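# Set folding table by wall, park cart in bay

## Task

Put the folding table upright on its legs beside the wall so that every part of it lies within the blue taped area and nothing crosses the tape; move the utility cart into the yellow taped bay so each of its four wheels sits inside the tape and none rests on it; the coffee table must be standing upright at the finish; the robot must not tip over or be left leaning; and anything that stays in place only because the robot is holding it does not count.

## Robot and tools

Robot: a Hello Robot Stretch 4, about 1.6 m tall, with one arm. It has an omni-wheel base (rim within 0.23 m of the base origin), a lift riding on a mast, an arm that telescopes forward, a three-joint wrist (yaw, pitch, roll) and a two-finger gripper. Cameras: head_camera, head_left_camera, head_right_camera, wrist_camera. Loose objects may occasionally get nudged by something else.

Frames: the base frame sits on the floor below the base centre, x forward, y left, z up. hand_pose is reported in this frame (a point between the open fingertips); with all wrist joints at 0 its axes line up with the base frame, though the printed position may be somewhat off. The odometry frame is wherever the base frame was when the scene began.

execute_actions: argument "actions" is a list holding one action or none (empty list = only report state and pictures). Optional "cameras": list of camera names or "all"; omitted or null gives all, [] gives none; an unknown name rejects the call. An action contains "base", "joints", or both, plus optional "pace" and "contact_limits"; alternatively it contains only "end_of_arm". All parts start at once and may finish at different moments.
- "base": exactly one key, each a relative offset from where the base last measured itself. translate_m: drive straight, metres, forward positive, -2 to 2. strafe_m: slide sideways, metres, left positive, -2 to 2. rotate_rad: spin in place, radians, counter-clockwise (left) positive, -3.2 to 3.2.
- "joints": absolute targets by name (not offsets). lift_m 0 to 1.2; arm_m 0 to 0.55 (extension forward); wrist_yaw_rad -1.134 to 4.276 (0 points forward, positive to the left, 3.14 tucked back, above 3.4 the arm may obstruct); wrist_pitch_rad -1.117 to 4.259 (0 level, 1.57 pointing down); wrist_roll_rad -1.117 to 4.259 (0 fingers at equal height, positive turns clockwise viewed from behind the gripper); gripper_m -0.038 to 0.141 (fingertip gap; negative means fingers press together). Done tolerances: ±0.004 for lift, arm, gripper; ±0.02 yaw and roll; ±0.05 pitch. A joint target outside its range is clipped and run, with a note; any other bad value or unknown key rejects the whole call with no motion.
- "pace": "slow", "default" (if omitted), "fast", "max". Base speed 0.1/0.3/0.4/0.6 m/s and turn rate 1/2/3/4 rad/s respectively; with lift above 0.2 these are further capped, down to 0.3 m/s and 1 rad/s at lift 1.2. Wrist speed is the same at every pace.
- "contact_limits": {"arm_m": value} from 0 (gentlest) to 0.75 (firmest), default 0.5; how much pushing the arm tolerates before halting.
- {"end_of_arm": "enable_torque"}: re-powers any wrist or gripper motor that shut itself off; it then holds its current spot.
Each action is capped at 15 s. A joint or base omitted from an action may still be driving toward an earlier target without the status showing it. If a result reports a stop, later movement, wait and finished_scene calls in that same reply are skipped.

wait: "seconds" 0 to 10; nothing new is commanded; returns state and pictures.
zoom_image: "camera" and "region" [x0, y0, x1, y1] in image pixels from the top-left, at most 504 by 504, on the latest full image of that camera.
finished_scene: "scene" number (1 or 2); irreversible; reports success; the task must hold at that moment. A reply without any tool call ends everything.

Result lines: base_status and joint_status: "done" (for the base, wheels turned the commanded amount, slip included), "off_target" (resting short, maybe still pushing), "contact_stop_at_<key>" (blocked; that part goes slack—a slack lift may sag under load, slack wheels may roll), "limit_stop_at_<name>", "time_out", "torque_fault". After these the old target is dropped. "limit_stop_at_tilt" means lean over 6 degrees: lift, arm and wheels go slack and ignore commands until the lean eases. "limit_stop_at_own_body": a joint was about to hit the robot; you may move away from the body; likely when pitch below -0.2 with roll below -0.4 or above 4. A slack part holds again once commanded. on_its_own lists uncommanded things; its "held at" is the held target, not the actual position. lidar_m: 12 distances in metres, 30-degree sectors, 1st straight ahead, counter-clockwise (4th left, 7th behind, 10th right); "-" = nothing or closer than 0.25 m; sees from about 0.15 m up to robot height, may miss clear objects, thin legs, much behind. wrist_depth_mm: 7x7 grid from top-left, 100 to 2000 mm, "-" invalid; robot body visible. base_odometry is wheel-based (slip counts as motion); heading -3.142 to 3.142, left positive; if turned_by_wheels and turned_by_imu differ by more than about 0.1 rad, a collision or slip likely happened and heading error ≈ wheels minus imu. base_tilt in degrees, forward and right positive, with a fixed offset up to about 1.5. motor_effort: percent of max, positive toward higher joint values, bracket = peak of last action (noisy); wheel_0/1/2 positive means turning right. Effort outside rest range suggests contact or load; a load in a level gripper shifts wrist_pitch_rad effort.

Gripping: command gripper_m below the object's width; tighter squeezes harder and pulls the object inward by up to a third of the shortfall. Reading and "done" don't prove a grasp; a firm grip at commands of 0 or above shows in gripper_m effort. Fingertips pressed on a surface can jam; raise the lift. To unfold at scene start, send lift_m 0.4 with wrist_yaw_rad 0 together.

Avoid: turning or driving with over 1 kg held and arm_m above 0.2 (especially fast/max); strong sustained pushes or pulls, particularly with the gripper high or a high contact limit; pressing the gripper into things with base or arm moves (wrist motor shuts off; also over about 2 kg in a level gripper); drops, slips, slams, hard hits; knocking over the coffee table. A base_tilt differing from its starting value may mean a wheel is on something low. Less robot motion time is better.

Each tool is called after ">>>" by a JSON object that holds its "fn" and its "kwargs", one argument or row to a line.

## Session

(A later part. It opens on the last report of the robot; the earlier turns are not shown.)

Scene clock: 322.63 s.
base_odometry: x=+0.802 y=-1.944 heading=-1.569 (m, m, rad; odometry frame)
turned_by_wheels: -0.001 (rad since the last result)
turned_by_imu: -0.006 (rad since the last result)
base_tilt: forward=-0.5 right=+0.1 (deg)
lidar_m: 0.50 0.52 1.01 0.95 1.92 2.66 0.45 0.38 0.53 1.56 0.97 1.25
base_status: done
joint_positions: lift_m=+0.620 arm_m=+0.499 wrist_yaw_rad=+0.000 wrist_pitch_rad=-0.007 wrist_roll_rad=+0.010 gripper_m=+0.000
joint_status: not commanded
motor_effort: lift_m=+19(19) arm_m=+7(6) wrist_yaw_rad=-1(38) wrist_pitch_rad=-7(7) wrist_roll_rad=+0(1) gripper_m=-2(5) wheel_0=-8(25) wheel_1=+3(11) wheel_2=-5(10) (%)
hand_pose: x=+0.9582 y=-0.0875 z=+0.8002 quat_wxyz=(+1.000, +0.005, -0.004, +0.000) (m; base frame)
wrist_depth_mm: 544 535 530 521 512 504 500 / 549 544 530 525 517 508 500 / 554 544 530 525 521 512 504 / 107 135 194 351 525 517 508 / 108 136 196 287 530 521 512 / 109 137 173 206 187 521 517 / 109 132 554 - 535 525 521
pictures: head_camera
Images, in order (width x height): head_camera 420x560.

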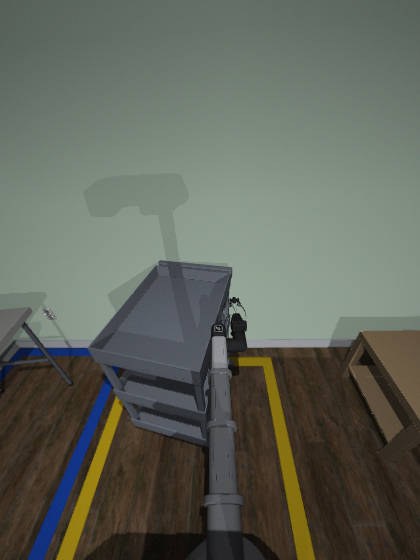

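>>> {"fn": "execute_actions", "kwargs": {
  "actions": [
    {"base":{"strafe_m":-0.04}}
  ],
  "cameras": []
}}

>>> {"fn": "execute_actions", "kwargs": {
  "actions": [
    {"joints":{"arm_m":0,"lift_m":0.4,"gripper_m":0.14},"base":{"translate_m":-0.12}}
  ],
  "cameras": []
}}

>>> {"fn": "execute_actions", "kwargs": {
  "actions": [
    {"base":{"strafe_m":0.13}}
  ],
  "cameras": ["head_camera","wrist_camera"]
}}

Scene clock: 329.03 s.
base_odometry: x=+0.762 y=-1.944 heading=-1.569 (m, m, rad; odometry frame)
turned_by_wheels: +0.000 (rad since the last result)
turned_by_imu: -0.001 (rad since the last result)
base_tilt: forward=-0.5 right=+0.0 (deg)
lidar_m: 0.50 0.51 1.10 1.00 1.95 2.71 0.38 0.38 0.54 1.55 0.94 1.18
base_status: done
joint_positions: lift_m=+0.620 arm_m=+0.499 wrist_yaw_rad=+0.000 wrist_pitch_rad=-0.007 wrist_roll_rad=+0.010 gripper_m=+0.000
joint_status: not commanded
motor_effort: lift_m=+19(19) arm_m=+6(6) wrist_yaw_rad=-2(1) wrist_pitch_rad=-6(7) wrist_roll_rad=+1(1) gripper_m=-5(3) wheel_0=+3(8) wheel_1=-3(11) wheel_2=+0(4) (%)
hand_pose: x=+0.9583 y=-0.0875 z=+0.8002 quat_wxyz=(+1.000, +0.005, -0.004, +0.000) (m; base frame)
wrist_depth_mm: 544 535 525 521 508 504 496 / 549 539 530 525 517 508 500 / 549 549 535 525 521 508 500 / 144 186 270 530 521 512 508 / 144 187 271 530 525 517 512 / 145 189 229 206 187 521 512 / 146 564 362 - 535 525 517
pictures: none
No camera images: the call's "cameras" was empty. Leave "cameras" out to get every camera's image.

Scene clock: 331.57 s.
base_odometry: x=+0.762 y=-1.824 heading=-1.570 (m, m, rad; odometry frame)
turned_by_wheels: +0.000 (rad since the last result)
turned_by_imu: -0.001 (rad since the last result)
base_tilt: forward=-0.5 right=+0.1 (deg)
lidar_m: 0.62 0.64 1.09 0.98 1.94 2.70 0.31 0.26 0.36 1.06 1.02 1.20
base_status: done
joint_positions: lift_m=+0.400 arm_m=+0.001 wrist_yaw_rad=+0.000 wrist_pitch_rad=-0.007 wrist_roll_rad=+0.010 gripper_m=+0.140
joint_status: all done
motor_effort: lift_m=+15(17) arm_m=-6(7) wrist_yaw_rad=-2(2) wrist_pitch_rad=-9(8) wrist_roll_rad=+0(1) gripper_m=+1(2) wheel_0=-4(10) wheel_1=-5(11) wheel_2=+2(10) (%)
hand_pose: x=+0.4606 y=-0.0874 z=+0.5805 quat_wxyz=(+1.000, +0.005, -0.004, +0.000) (m; base frame)
wrist_depth_mm: 430 410 549 1118 1098 1078 1060 / 603 469 627 1138 1118 1098 1098 / 1182 1160 1160 1138 1118 1118 1098 / 1205 976 1160 1160 1118 1118 1098 / 466 424 603 1160 1138 1118 1118 / 455 418 1078 1160 1160 1118 1118 / 1205 866 960 - 1160 1118 1118
pictures: none
No camera images: the call's "cameras" was empty. Leave "cameras" out to get every camera's image.

Scene clock: 333.20 s.
base_odometry: x=+0.891 y=-1.824 heading=-1.569 (m, m, rad; odometry frame)
turned_by_wheels: +0.000 (rad since the last result)
turned_by_imu: +0.000 (rad since the last result)
base_tilt: forward=-0.5 right=+0.2 (deg)
lidar_m: 0.61 0.69 0.93 0.86 1.82 2.54 0.75 0.31 0.33 1.04 1.12 1.36
base_status: done
joint_positions: lift_m=+0.400 arm_m=+0.001 wrist_yaw_rad=+0.000 wrist_pitch_rad=-0.007 wrist_roll_rad=+0.010 gripper_m=+0.140
joint_status: not commanded
motor_effort: lift_m=+15(15) arm_m=-7(7) wrist_yaw_rad=-2(2) wrist_pitch_rad=-7(7) wrist_roll_rad=+0(0) gripper_m=+2(2) wheel_0=-2(10) wheel_1=+4(11) wheel_2=+0(4) (%)
hand_pose: x=+0.4606 y=-0.0874 z=+0.5805 quat_wxyz=(+1.000, +0.005, -0.004, +0.000) (m; base frame)
wrist_depth_mm: 473 436 404 535 1118 1098 1078 / 603 585 512 640 1118 1118 1078 / 1229 1205 1078 1160 1138 1098 1098 / 1205 1182 1078 1138 1138 1118 1098 / 508 469 415 647 1160 1118 1118 / 508 455 413 512 1138 1118 1118 / 1229 931 960 - 1138 1138 1098
pictures: head_camera, wrist_camera
Images, in order (width x height): head_camera 420x560, wrist_camera 616x392.

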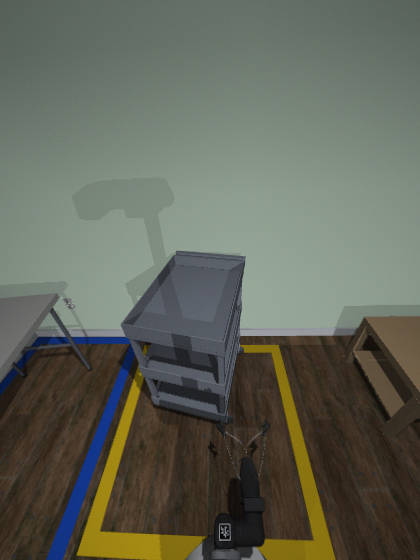

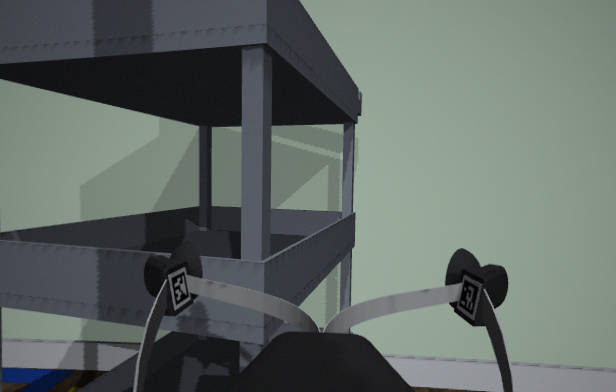

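>>> {"fn": "execute_actions", "kwargs": {
  "actions": [
    {"base":{"strafe_m":0.07},"joints":{"lift_m":0.5}}
  ],
  "cameras": []
}}

>>> {"fn": "execute_actions", "kwargs": {
  "actions": [
    {"joints":{"arm_m":0.23}}
  ],
  "cameras": []
}}

>>> {"fn": "execute_actions", "kwargs": {
  "actions": [
    {"joints":{"gripper_m":-0.01}}
  ],
  "cameras": []
}}

>>> {"fn": "execute_actions", "kwargs": {
  "actions": [
    {"joints":{"arm_m":0.08},"pace":"slow"}
  ],
  "cameras": []
}}

>>> {"fn": "execute_actions", "kwargs": {
  "actions": [
    {"joints":{"gripper_m":0.14}}
  ],
  "cameras": []
}}

>>> {"fn": "execute_actions", "kwargs": {
  "actions": [
    {"joints":{"arm_m":0},"base":{"translate_m":-0.3}}
  ],
  "cameras": ["head_camera","head_left_camera"]
}}

Scene clock: 341.47 s.
base_odometry: x=+0.961 y=-1.824 heading=-1.569 (m, m, rad; odometry frame)
turned_by_wheels: +0.000 (rad since the last result)
turned_by_imu: -0.001 (rad since the last result)
base_tilt: forward=-0.4 right=+0.0 (deg)
lidar_m: 0.63 0.72 0.86 0.79 1.74 2.35 3.44 0.39 0.36 1.02 1.17 1.41
base_status: done
joint_positions: lift_m=+0.500 arm_m=+0.001 wrist_yaw_rad=+0.000 wrist_pitch_rad=-0.007 wrist_roll_rad=+0.010 gripper_m=+0.140
joint_status: all done
motor_effort: lift_m=+20(21) arm_m=-6(7) wrist_yaw_rad=-2(2) wrist_pitch_rad=-6(7) wrist_roll_rad=+0(1) gripper_m=+2(0) wheel_0=-2(9) wheel_1=+2(12) wheel_2=+0(1) (%)
hand_pose: x=+0.4605 y=-0.0874 z=+0.6801 quat_wxyz=(+1.000, +0.005, -0.004, +0.000) (m; base frame)
wrist_depth_mm: 1182 1160 1160 1138 1118 1098 1078 / 508 466 427 402 1138 1098 1078 / 517 477 442 410 1138 1098 1098 / 1205 1182 1160 1160 1138 1118 1098 / 1229 1205 1078 1025 1138 1118 1098 / 539 661 634 415 891 1138 1118 / 525 480 449 - 1160 1160 1138
pictures: none
No camera images: the call's "cameras" was empty. Leave "cameras" out to get every camera's image.

Scene clock: 343.27 s.
base_odometry: x=+0.961 y=-1.824 heading=-1.569 (m, m, rad; odometry frame)
turned_by_wheels: +0.000 (rad since the last result)
turned_by_imu: -0.001 (rad since the last result)
base_tilt: forward=-0.5 right=+0.1 (deg)
lidar_m: 0.61 0.71 0.88 0.78 1.76 2.37 3.44 0.38 0.36 1.05 1.19 1.41
base_status: not commanded
joint_positions: lift_m=+0.500 arm_m=+0.229 wrist_yaw_rad=+0.000 wrist_pitch_rad=-0.007 wrist_roll_rad=+0.010 gripper_m=+0.140
joint_status: all done
motor_effort: lift_m=+20(20) arm_m=+6(6) wrist_yaw_rad=-3(2) wrist_pitch_rad=-6(7) wrist_roll_rad=+0(0) gripper_m=+2(1) wheel_0=-1(1) wheel_1=+2(2) wheel_2=+0(0) (%)
hand_pose: x=+0.6882 y=-0.0874 z=+0.6801 quat_wxyz=(+1.000, +0.005, -0.004, +0.000) (m; base frame)
wrist_depth_mm: 212 196 182 171 891 878 866 / 216 200 185 175 530 891 866 / 484 452 433 181 904 878 878 / 976 960 946 183 904 904 891 / 991 991 878 185 917 904 891 / 991 627 627 182 691 904 904 / 492 521 521 - 931 917 904
pictures: none
No camera images: the call's "cameras" was empty. Leave "cameras" out to get every camera's image.

Scene clock: 345.70 s.
base_odometry: x=+0.961 y=-1.824 heading=-1.569 (m, m, rad; odometry frame)
turned_by_wheels: +0.000 (rad since the last result)
turned_by_imu: -0.001 (rad since the last result)
base_tilt: forward=-0.4 right=+0.1 (deg)
lidar_m: 0.60 0.73 0.84 0.80 1.75 2.40 3.40 0.38 0.36 1.04 1.17 1.40
base_status: not commanded
joint_positions: lift_m=+0.500 arm_m=+0.229 wrist_yaw_rad=+0.005 wrist_pitch_rad=-0.007 wrist_roll_rad=+0.010 gripper_m=-0.010
joint_status: all done
on_its_own: wrist_yaw_rad is at rest, and its effort (-15) is outside its rest range (-13 to +13)
motor_effort: lift_m=+20(20) arm_m=+4(6) wrist_yaw_rad=-15(16) wrist_pitch_rad=-7(6) wrist_roll_rad=-1(1) gripper_m=-10(9) wheel_0=-1(1) wheel_1=+2(2) wheel_2=-1(0) (%)
hand_pose: x=+0.6890 y=-0.0861 z=+0.6801 quat_wxyz=(+1.000, +0.005, -0.004, +0.002) (m; base frame)
wrist_depth_mm: 209 193 180 167 878 878 866 / 214 197 183 172 410 878 866 / 477 452 427 177 891 891 878 / 976 960 931 179 904 891 878 / 991 976 931 181 917 904 891 / 1008 661 185 180 187 904 891 / 492 496 517 - 931 917 891
pictures: none
No camera images: the call's "cameras" was empty. Leave "cameras" out to get every camera's image.

Scene clock: 348.50 s.
base_odometry: x=+0.961 y=-1.824 heading=-1.569 (m, m, rad; odometry frame)
turned_by_wheels: +0.000 (rad since the last result)
turned_by_imu: -0.001 (rad since the last result)
base_tilt: forward=-0.6 right=+0.1 (deg)
lidar_m: 0.49 0.57 0.86 0.79 1.75 2.38 3.44 0.39 0.38 1.02 1.19 1.42
base_status: not commanded
joint_positions: lift_m=+0.500 arm_m=+0.081 wrist_yaw_rad=+0.005 wrist_pitch_rad=-0.006 wrist_roll_rad=+0.010 gripper_m=-0.010
joint_status: all done
on_its_own: wrist_yaw_rad is at rest, and its effort (-15) is outside its rest range (-13 to +13)
motor_effort: lift_m=+20(20) arm_m=-8(10) wrist_yaw_rad=-15(20) wrist_pitch_rad=-8(10) wrist_roll_rad=+1(1) gripper_m=-9(10) wheel_0=-1(1) wheel_1=+2(2) wheel_2=+0(0) (%)
hand_pose: x=+0.5412 y=-0.0861 z=+0.6799 quat_wxyz=(+1.000, +0.005, -0.003, +0.002) (m; base frame)
wrist_depth_mm: 221 200 182 167 297 1025 991 / 226 204 185 172 307 1025 1008 / 484 452 430 178 574 1008 1008 / 1138 1118 1098 179 1042 1042 1008 / 1138 1138 1098 181 1060 1060 1025 / 1138 640 185 180 187 1042 1025 / 488 492 521 - 597 1060 1060
pictures: none
No camera images: the call's "cameras" was empty. Leave "cameras" out to get every camera's image.

Scene clock: 350.93 s.
base_odometry: x=+0.961 y=-1.824 heading=-1.569 (m, m, rad; odometry frame)
turned_by_wheels: +0.000 (rad since the last result)
turned_by_imu: -0.001 (rad since the last result)
base_tilt: forward=-0.6 right=+0.0 (deg)
lidar_m: 0.48 0.55 0.86 0.79 1.75 2.38 3.41 0.38 0.38 1.04 1.20 1.42
base_status: not commanded
joint_positions: lift_m=+0.500 arm_m=+0.081 wrist_yaw_rad=+0.001 wrist_pitch_rad=-0.007 wrist_roll_rad=+0.010 gripper_m=+0.140
joint_status: all done
motor_effort: lift_m=+20(20) arm_m=-6(7) wrist_yaw_rad=-3(16) wrist_pitch_rad=-9(8) wrist_roll_rad=-1(1) gripper_m=+0(7) wheel_0=-1(1) wheel_1=+2(2) wheel_2=+0(0) (%)
hand_pose: x=+0.5405 y=-0.0872 z=+0.6800 quat_wxyz=(+1.000, +0.005, -0.003, +0.000) (m; base frame)
wrist_depth_mm: 220 199 181 167 1025 1008 991 / 224 204 186 172 342 1025 1008 / 477 449 424 178 564 1042 1008 / 1118 1118 1078 179 1060 1042 1025 / 1138 1118 878 181 1060 1042 1042 / 1160 621 634 179 647 1042 1060 / 492 525 525 - 732 1042 1042
pictures: none
No camera images: the call's "cameras" was empty. Leave "cameras" out to get every camera's image.

Scene clock: 353.40 s.
base_odometry: x=+0.961 y=-1.524 heading=-1.570 (m, m, rad; odometry frame)
turned_by_wheels: +0.000 (rad since the last result)
turned_by_imu: -0.001 (rad since the last result)
base_tilt: forward=-0.4 right=+0.1 (deg)
lidar_m: 0.77 0.91 0.82 0.85 1.75 2.39 3.11 0.38 0.28 0.25 1.36 1.48
base_status: done
joint_positions: lift_m=+0.500 arm_m=+0.001 wrist_yaw_rad=+0.000 wrist_pitch_rad=-0.007 wrist_roll_rad=+0.010 gripper_m=+0.140
joint_status: all done
motor_effort: lift_m=+20(20) arm_m=-6(7) wrist_yaw_rad=-2(3) wrist_pitch_rad=-9(8) wrist_roll_rad=+0(0) gripper_m=+1(0) wheel_0=-4(9) wheel_1=-3(8) wheel_2=+2(9) (%)
hand_pose: x=+0.4605 y=-0.0874 z=+0.6800 quat_wxyz=(+1.000, +0.005, -0.003, +0.000) (m; base frame)
wrist_depth_mm: 1499 1464 1430 1430 1366 1397 1336 / 1499 1464 1464 1430 1430 1397 1397 / 1499 668 609 569 1397 1366 1366 / 1537 1499 1499 1430 1430 1397 1397 / 1537 1499 1118 1182 1430 1397 1397 / 1576 676 603 574 1464 1397 1430 / 1430 1308 1098 - 1464 1430 1397
pictures: head_camera, head_left_camera
Images, in order (width x height): head_camera 420x560, head_left_camera 420x672.

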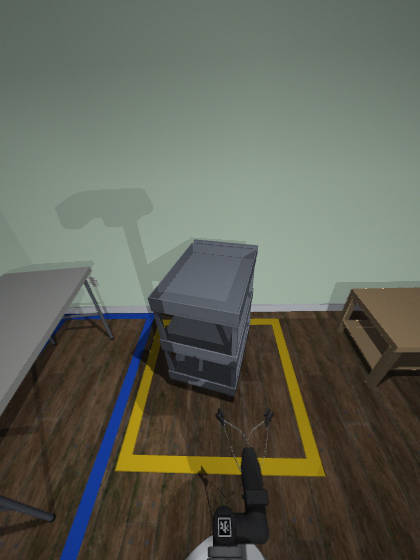

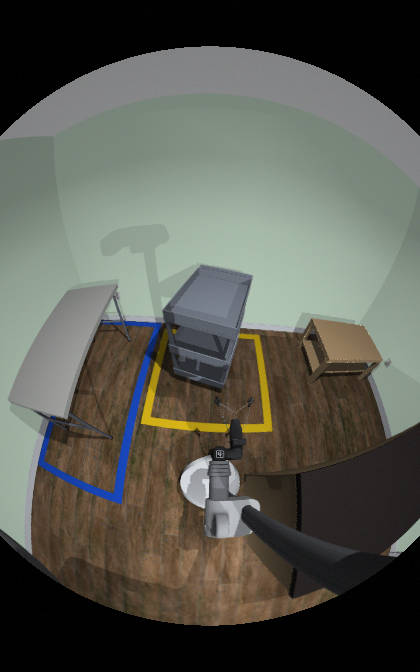

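>>> {"fn": "execute_actions", "kwargs": {
  "actions": [
    {"base":{"rotate_rad":1.2}}
  ],
  "cameras": ["head_camera"]
}}

Scene clock: 358.57 s.
base_odometry: x=+0.961 y=-1.524 heading=-0.371 (m, m, rad; odometry frame)
turned_by_wheels: +1.199 (rad since the last result)
turned_by_imu: +1.218 (rad since the last result)
base_tilt: forward=-0.4 right=+0.1 (deg)
lidar_m: 0.83 1.66 1.86 2.94 3.05 0.31 0.26 0.26 1.38 0.77 0.76 1.04
base_status: done
joint_positions: lift_m=+0.500 arm_m=+0.001 wrist_yaw_rad=+0.000 wrist_pitch_rad=-0.007 wrist_roll_rad=+0.010 gripper_m=+0.140
joint_status: not commanded
motor_effort: lift_m=+19(20) arm_m=-6(6) wrist_yaw_rad=-2(3) wrist_pitch_rad=-8(8) wrist_roll_rad=-2(0) gripper_m=+0(2) wheel_0=-5(9) wheel_1=-3(9) wheel_2=-5(13) (%)
hand_pose: x=+0.4606 y=-0.0874 z=+0.6801 quat_wxyz=(+1.000, +0.005, -0.003, +0.000) (m; base frame)
wrist_depth_mm: 1255 1336 1397 1537 1618 1756 1576 / 1255 1366 1430 1537 1661 1756 1618 / 1281 1336 1397 1499 1661 1808 1576 / 1281 1366 1138 1537 1661 1756 1537 / 1281 1336 1430 1537 1661 1808 1618 / 1281 1366 976 1537 1661 1366 1537 / 1308 1366 1308 - 1464 1499 1430
pictures: head_camera
Images, in order (width x height): head_camera 420x560.

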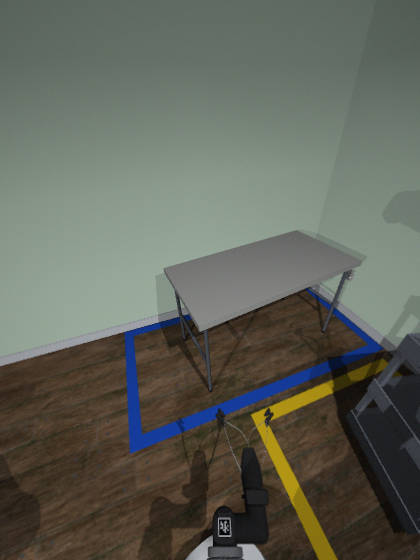

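>>> {"fn": "execute_actions", "kwargs": {
  "actions": [
    {"base":{"rotate_rad":0.371},"joints":{"lift_m":0.35}}
  ],
  "cameras": []
}}

>>> {"fn": "execute_actions", "kwargs": {
  "actions": [
    {"base":{"strafe_m":-0.21}}
  ],
  "cameras": ["wrist_camera"]
}}

Scene clock: 364.97 s.
base_odometry: x=+0.961 y=-1.524 heading=-0.001 (m, m, rad; odometry frame)
turned_by_wheels: +0.370 (rad since the last result)
turned_by_imu: +0.375 (rad since the last result)
base_tilt: forward=-0.4 right=+0.1 (deg)
lidar_m: 0.85 1.75 2.38 3.06 0.37 0.26 0.25 1.37 1.48 0.78 0.92 0.82
base_status: done
joint_positions: lift_m=+0.350 arm_m=+0.001 wrist_yaw_rad=+0.000 wrist_pitch_rad=-0.007 wrist_roll_rad=+0.010 gripper_m=+0.140
joint_status: all done
motor_effort: lift_m=+15(17) arm_m=-6(6) wrist_yaw_rad=-2(3) wrist_pitch_rad=-8(8) wrist_roll_rad=+1(0) gripper_m=+0(1) wheel_0=-3(10) wheel_1=-4(7) wheel_2=-4(10) (%)
hand_pose: x=+0.4606 y=-0.0874 z=+0.5304 quat_wxyz=(+1.000, +0.005, -0.003, +0.000) (m; base frame)
wrist_depth_mm: 1464 1464 1430 1397 1366 1336 1336 / 1499 1464 1430 1430 1366 559 621 / 1537 1464 1464 1430 1397 1160 1118 / 1499 1464 1464 1430 1430 1397 1366 / 1499 1499 1464 1464 1430 1397 1397 / 1499 1499 1430 1430 683 1397 1397 / 1160 1160 1160 - 1205 1182 1229
pictures: none
No camera images: the call's "cameras" was empty. Leave "cameras" out to get every camera's image.

Scene clock: 366.97 s.
base_odometry: x=+0.961 y=-1.734 heading=-0.001 (m, m, rad; odometry frame)
turned_by_wheels: +0.000 (rad since the last result)
turned_by_imu: -0.002 (rad since the last result)
base_tilt: forward=-0.4 right=+0.2 (deg)
lidar_m: 0.78 1.74 2.37 3.26 0.38 0.30 0.64 1.23 1.51 0.57 0.68 0.84
base_status: done
joint_positions: lift_m=+0.350 arm_m=+0.001 wrist_yaw_rad=+0.000 wrist_pitch_rad=-0.007 wrist_roll_rad=+0.010 gripper_m=+0.140
joint_status: not commanded
motor_effort: lift_m=+15(15) arm_m=-6(6) wrist_yaw_rad=-2(2) wrist_pitch_rad=-7(7) wrist_roll_rad=-1(0) gripper_m=+0(0) wheel_0=+1(10) wheel_1=-3(15) wheel_2=+0(1) (%)
hand_pose: x=+0.4606 y=-0.0874 z=+0.5304 quat_wxyz=(+1.000, +0.005, -0.003, +0.000) (m; base frame)
wrist_depth_mm: 1464 1430 1430 1430 1397 1366 1308 / 1499 1464 1430 564 627 621 615 / 1499 1499 1430 946 1397 1160 1138 / 1499 1464 1430 1430 1397 1397 1366 / 1537 1499 1464 1464 1430 1430 1366 / 1499 1499 1430 1430 1430 1397 1397 / 1160 1160 1182 - 1182 1182 1205
pictures: wrist_camera
Images, in order (width x height): wrist_camera 616x392.

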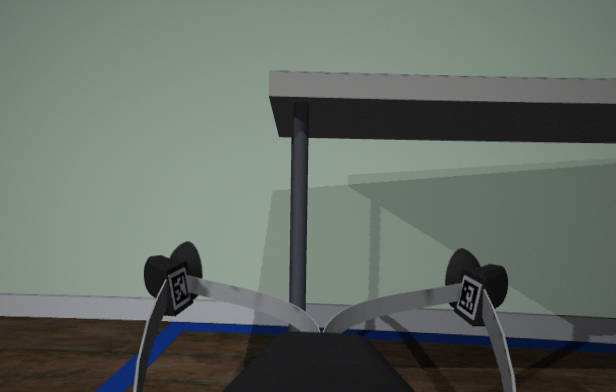

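>>> {"fn": "execute_actions", "kwargs": {
  "actions": [
    {"base":{"strafe_m":0.04},"joints":{"arm_m":0.43}}
  ],
  "cameras": []
}}

>>> {"fn": "execute_actions", "kwargs": {
  "actions": [
    {"joints":{"gripper_m":-0.02}}
  ],
  "cameras": []
}}

>>> {"fn": "execute_actions", "kwargs": {
  "actions": [
    {"joints":{"arm_m":0.52},"base":{"strafe_m":0.1},"pace":"slow"}
  ],
  "cameras": []
}}

>>> {"fn": "execute_actions", "kwargs": {
  "actions": [
    {"joints":{"gripper_m":0.14}}
  ],
  "cameras": []
}}

>>> {"fn": "execute_actions", "kwargs": {
  "actions": [
    {"joints":{"arm_m":0}}
  ],
  "cameras": []
}}

>>> {"fn": "execute_actions", "kwargs": {
  "actions": [
    {"base":{"rotate_rad":-0.4}}
  ],
  "cameras": ["head_camera"]
}}

Scene clock: 376.73 s.
base_odometry: x=+0.961 y=-1.694 heading=-0.001 (m, m, rad; odometry frame)
turned_by_wheels: +0.000 (rad since the last result)
turned_by_imu: -0.001 (rad since the last result)
base_tilt: forward=-0.6 right=+0.0 (deg)
lidar_m: 0.78 1.73 2.35 3.24 0.38 0.29 0.45 1.26 1.51 0.60 0.69 0.84
base_status: done
joint_positions: lift_m=+0.350 arm_m=+0.429 wrist_yaw_rad=+0.000 wrist_pitch_rad=-0.007 wrist_roll_rad=+0.010 gripper_m=+0.140
joint_status: all done
motor_effort: lift_m=+15(15) arm_m=+7(6) wrist_yaw_rad=-3(2) wrist_pitch_rad=-6(8) wrist_roll_rad=-1(1) gripper_m=+1(1) wheel_0=-1(10) wheel_1=+4(10) wheel_2=+0(2) (%)
hand_pose: x=+0.8882 y=-0.0874 z=+0.5305 quat_wxyz=(+1.000, +0.005, -0.004, +0.000) (m; base frame)
wrist_depth_mm: 1042 1025 991 182 304 303 303 / 1042 1025 1008 184 488 484 480 / 1060 1025 1025 186 976 976 946 / 1078 1042 1042 190 991 976 960 / 1078 1060 1042 699 991 991 976 / 1060 1060 1042 186 1008 991 976 / 1078 1042 1042 - 1008 1008 991
pictures: none
No camera images: the call's "cameras" was empty. Leave "cameras" out to get every camera's image.

Scene clock: 379.23 s.
base_odometry: x=+0.961 y=-1.694 heading=-0.001 (m, m, rad; odometry frame)
turned_by_wheels: +0.000 (rad since the last result)
turned_by_imu: -0.001 (rad since the last result)
base_tilt: forward=-0.3 right=-0.1 (deg)
lidar_m: 0.79 1.74 2.37 3.24 0.38 0.28 0.48 1.25 1.52 0.59 0.72 0.83
base_status: not commanded
joint_positions: lift_m=+0.350 arm_m=+0.430 wrist_yaw_rad=+0.003 wrist_pitch_rad=-0.007 wrist_roll_rad=+0.010 gripper_m=-0.020
joint_status: all done
motor_effort: lift_m=+15(15) arm_m=+1(7) wrist_yaw_rad=-11(15) wrist_pitch_rad=-8(7) wrist_roll_rad=+2(0) gripper_m=-14(15) wheel_0=-2(1) wheel_1=+4(4) wheel_2=+0(0) (%)
hand_pose: x=+0.8894 y=-0.0864 z=+0.5305 quat_wxyz=(+1.000, +0.005, -0.004, +0.002) (m; base frame)
wrist_depth_mm: 1042 1025 1008 176 304 303 301 / 1042 1025 1008 177 484 480 477 / 1042 1025 1008 178 991 960 946 / 1060 1042 1025 181 991 960 976 / 1060 1078 1042 183 1008 991 960 / 1078 1060 185 181 189 976 976 / 1078 1060 1042 - 1008 976 991
pictures: none
No camera images: the call's "cameras" was empty. Leave "cameras" out to get every camera's image.

Scene clock: 381.40 s.
base_odometry: x=+0.961 y=-1.594 heading=-0.003 (m, m, rad; odometry frame)
turned_by_wheels: -0.003 (rad since the last result)
turned_by_imu: -0.006 (rad since the last result)
base_tilt: forward=-0.5 right=+0.1 (deg)
lidar_m: 0.85 1.72 2.35 3.13 0.38 0.27 0.26 1.32 1.49 0.71 0.82 0.89
base_status: done
joint_positions: lift_m=+0.350 arm_m=+0.518 wrist_yaw_rad=-0.015 wrist_pitch_rad=-0.007 wrist_roll_rad=+0.010 gripper_m=-0.020
joint_status: all done
on_its_own: wrist_yaw_rad is at rest, and its effort (+42) is outside its rest range (-13 to +13)
motor_effort: lift_m=+15(15) arm_m=+9(9) wrist_yaw_rad=+42(63) wrist_pitch_rad=-7(7) wrist_roll_rad=+1(1) gripper_m=-8(14) wheel_0=-17(25) wheel_1=-2(8) wheel_2=-14(10) (%)
hand_pose: x=+0.9764 y=-0.0918 z=+0.5305 quat_wxyz=(+1.000, +0.005, -0.004, -0.008) (m; base frame)
wrist_depth_mm: 917 917 917 286 266 303 303 / 931 931 917 445 394 484 480 / 946 931 917 904 891 904 891 / 946 946 946 661 917 917 891 / 960 946 946 668 917 904 904 / 960 960 946 187 180 917 917 / 976 946 960 - 931 917 931
pictures: none
No camera images: the call's "cameras" was empty. Leave "cameras" out to get every camera's image.

Scene clock: 383.90 s.
base_odometry: x=+0.961 y=-1.594 heading=-0.002 (m, m, rad; odometry frame)
turned_by_wheels: +0.001 (rad since the last result)
turned_by_imu: +0.000 (rad since the last result)
base_tilt: forward=-0.5 right=-0.1 (deg)
lidar_m: 0.86 1.73 2.36 3.15 0.39 0.26 0.26 1.28 1.48 0.69 0.84 0.89
base_status: not commanded
joint_positions: lift_m=+0.350 arm_m=+0.519 wrist_yaw_rad=-0.007 wrist_pitch_rad=-0.007 wrist_roll_rad=+0.010 gripper_m=+0.140
joint_status: all done
on_its_own: wrist_yaw_rad is at rest, and its effort (+17) is outside its rest range (-13 to +13)
motor_effort: lift_m=+15(15) arm_m=+8(9) wrist_yaw_rad=+17(44) wrist_pitch_rad=-7(8) wrist_roll_rad=+0(0) gripper_m=+2(9) wheel_0=-7(17) wheel_1=-2(1) wheel_2=-11(14) (%)
hand_pose: x=+0.9774 y=-0.0893 z=+0.5305 quat_wxyz=(+1.000, +0.005, -0.004, -0.003) (m; base frame)
wrist_depth_mm: 931 917 904 307 144 303 303 / 931 931 917 564 145 484 480 / 946 931 931 917 146 891 891 / 960 946 946 931 147 904 878 / 976 960 931 931 148 904 891 / 976 976 946 931 151 917 904 / 960 960 946 - 917 917 904
pictures: none
No camera images: the call's "cameras" was empty. Leave "cameras" out to get every camera's image.

Scene clock: 386.50 s.
base_odometry: x=+0.961 y=-1.594 heading=-0.002 (m, m, rad; odometry frame)
turned_by_wheels: +0.001 (rad since the last result)
turned_by_imu: +0.000 (rad since the last result)
base_tilt: forward=-0.5 right=+0.2 (deg)
lidar_m: 0.84 1.73 2.33 3.13 0.35 0.27 0.26 1.32 1.48 0.70 0.81 0.87
base_status: not commanded
joint_positions: lift_m=+0.350 arm_m=+0.001 wrist_yaw_rad=+0.000 wrist_pitch_rad=-0.007 wrist_roll_rad=+0.010 gripper_m=+0.140
joint_status: all done
motor_effort: lift_m=+15(15) arm_m=-7(8) wrist_yaw_rad=-2(17) wrist_pitch_rad=-7(8) wrist_roll_rad=+1(0) gripper_m=+1(1) wheel_0=-4(7) wheel_1=-2(2) wheel_2=-6(11) (%)
hand_pose: x=+0.4605 y=-0.0874 z=+0.5305 quat_wxyz=(+1.000, +0.005, -0.004, +0.000) (m; base frame)
wrist_depth_mm: 1464 1464 1464 1430 1397 1366 1366 / 1499 1464 1430 1430 627 621 615 / 1499 1464 1464 1430 1182 1160 1118 / 1499 1464 1464 1430 1430 1397 1366 / 1537 1499 1499 1430 1430 1430 1366 / 1499 1464 1430 1430 1464 1397 1397 / 1160 1182 1160 - 1182 1205 1205
pictures: none
No camera images: the call's "cameras" was empty. Leave "cameras" out to get every camera's image.

Scene clock: 387.67 s.
base_odometry: x=+0.961 y=-1.594 heading=-0.401 (m, m, rad; odometry frame)
turned_by_wheels: -0.399 (rad since the last result)
turned_by_imu: -0.407 (rad since the last result)
base_tilt: forward=-0.6 right=+0.1 (deg)
lidar_m: 0.86 0.85 1.84 2.76 3.13 0.34 0.26 0.26 1.31 0.78 0.70 0.90
base_status: done
joint_positions: lift_m=+0.350 arm_m=+0.001 wrist_yaw_rad=+0.000 wrist_pitch_rad=-0.007 wrist_roll_rad=+0.010 gripper_m=+0.140
joint_status: not commanded
motor_effort: lift_m=+15(15) arm_m=-6(6) wrist_yaw_rad=-2(1) wrist_pitch_rad=-7(7) wrist_roll_rad=-1(0) gripper_m=-1(1) wheel_0=+2(3) wheel_1=+4(5) wheel_2=+4(11) (%)
hand_pose: x=+0.4605 y=-0.0874 z=+0.5305 quat_wxyz=(+1.000, +0.005, -0.004, +0.000) (m; base frame)
wrist_depth_mm: 1229 1336 1430 1499 1661 1808 1464 / 1229 668 1397 1537 1661 1808 1464 / 1281 1281 1397 1255 1205 1160 1366 / 1255 1336 1464 1576 1708 1808 1430 / 1255 1336 1464 1618 1708 1756 1430 / 1281 1138 1397 1537 1464 1464 1430 / 1160 1098 1160 - 1182 1182 1205
pictures: head_camera
Images, in order (width x height): head_camera 420x560.

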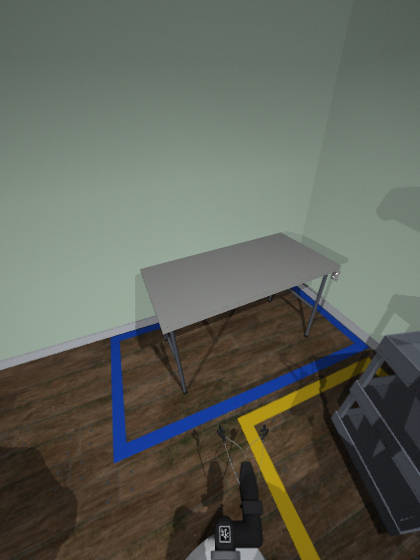

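Looks acceptable.

>>> {"fn": "finished_scene", "kwargs": {
  "scene": 1
}}

The scene is finished: the task was done.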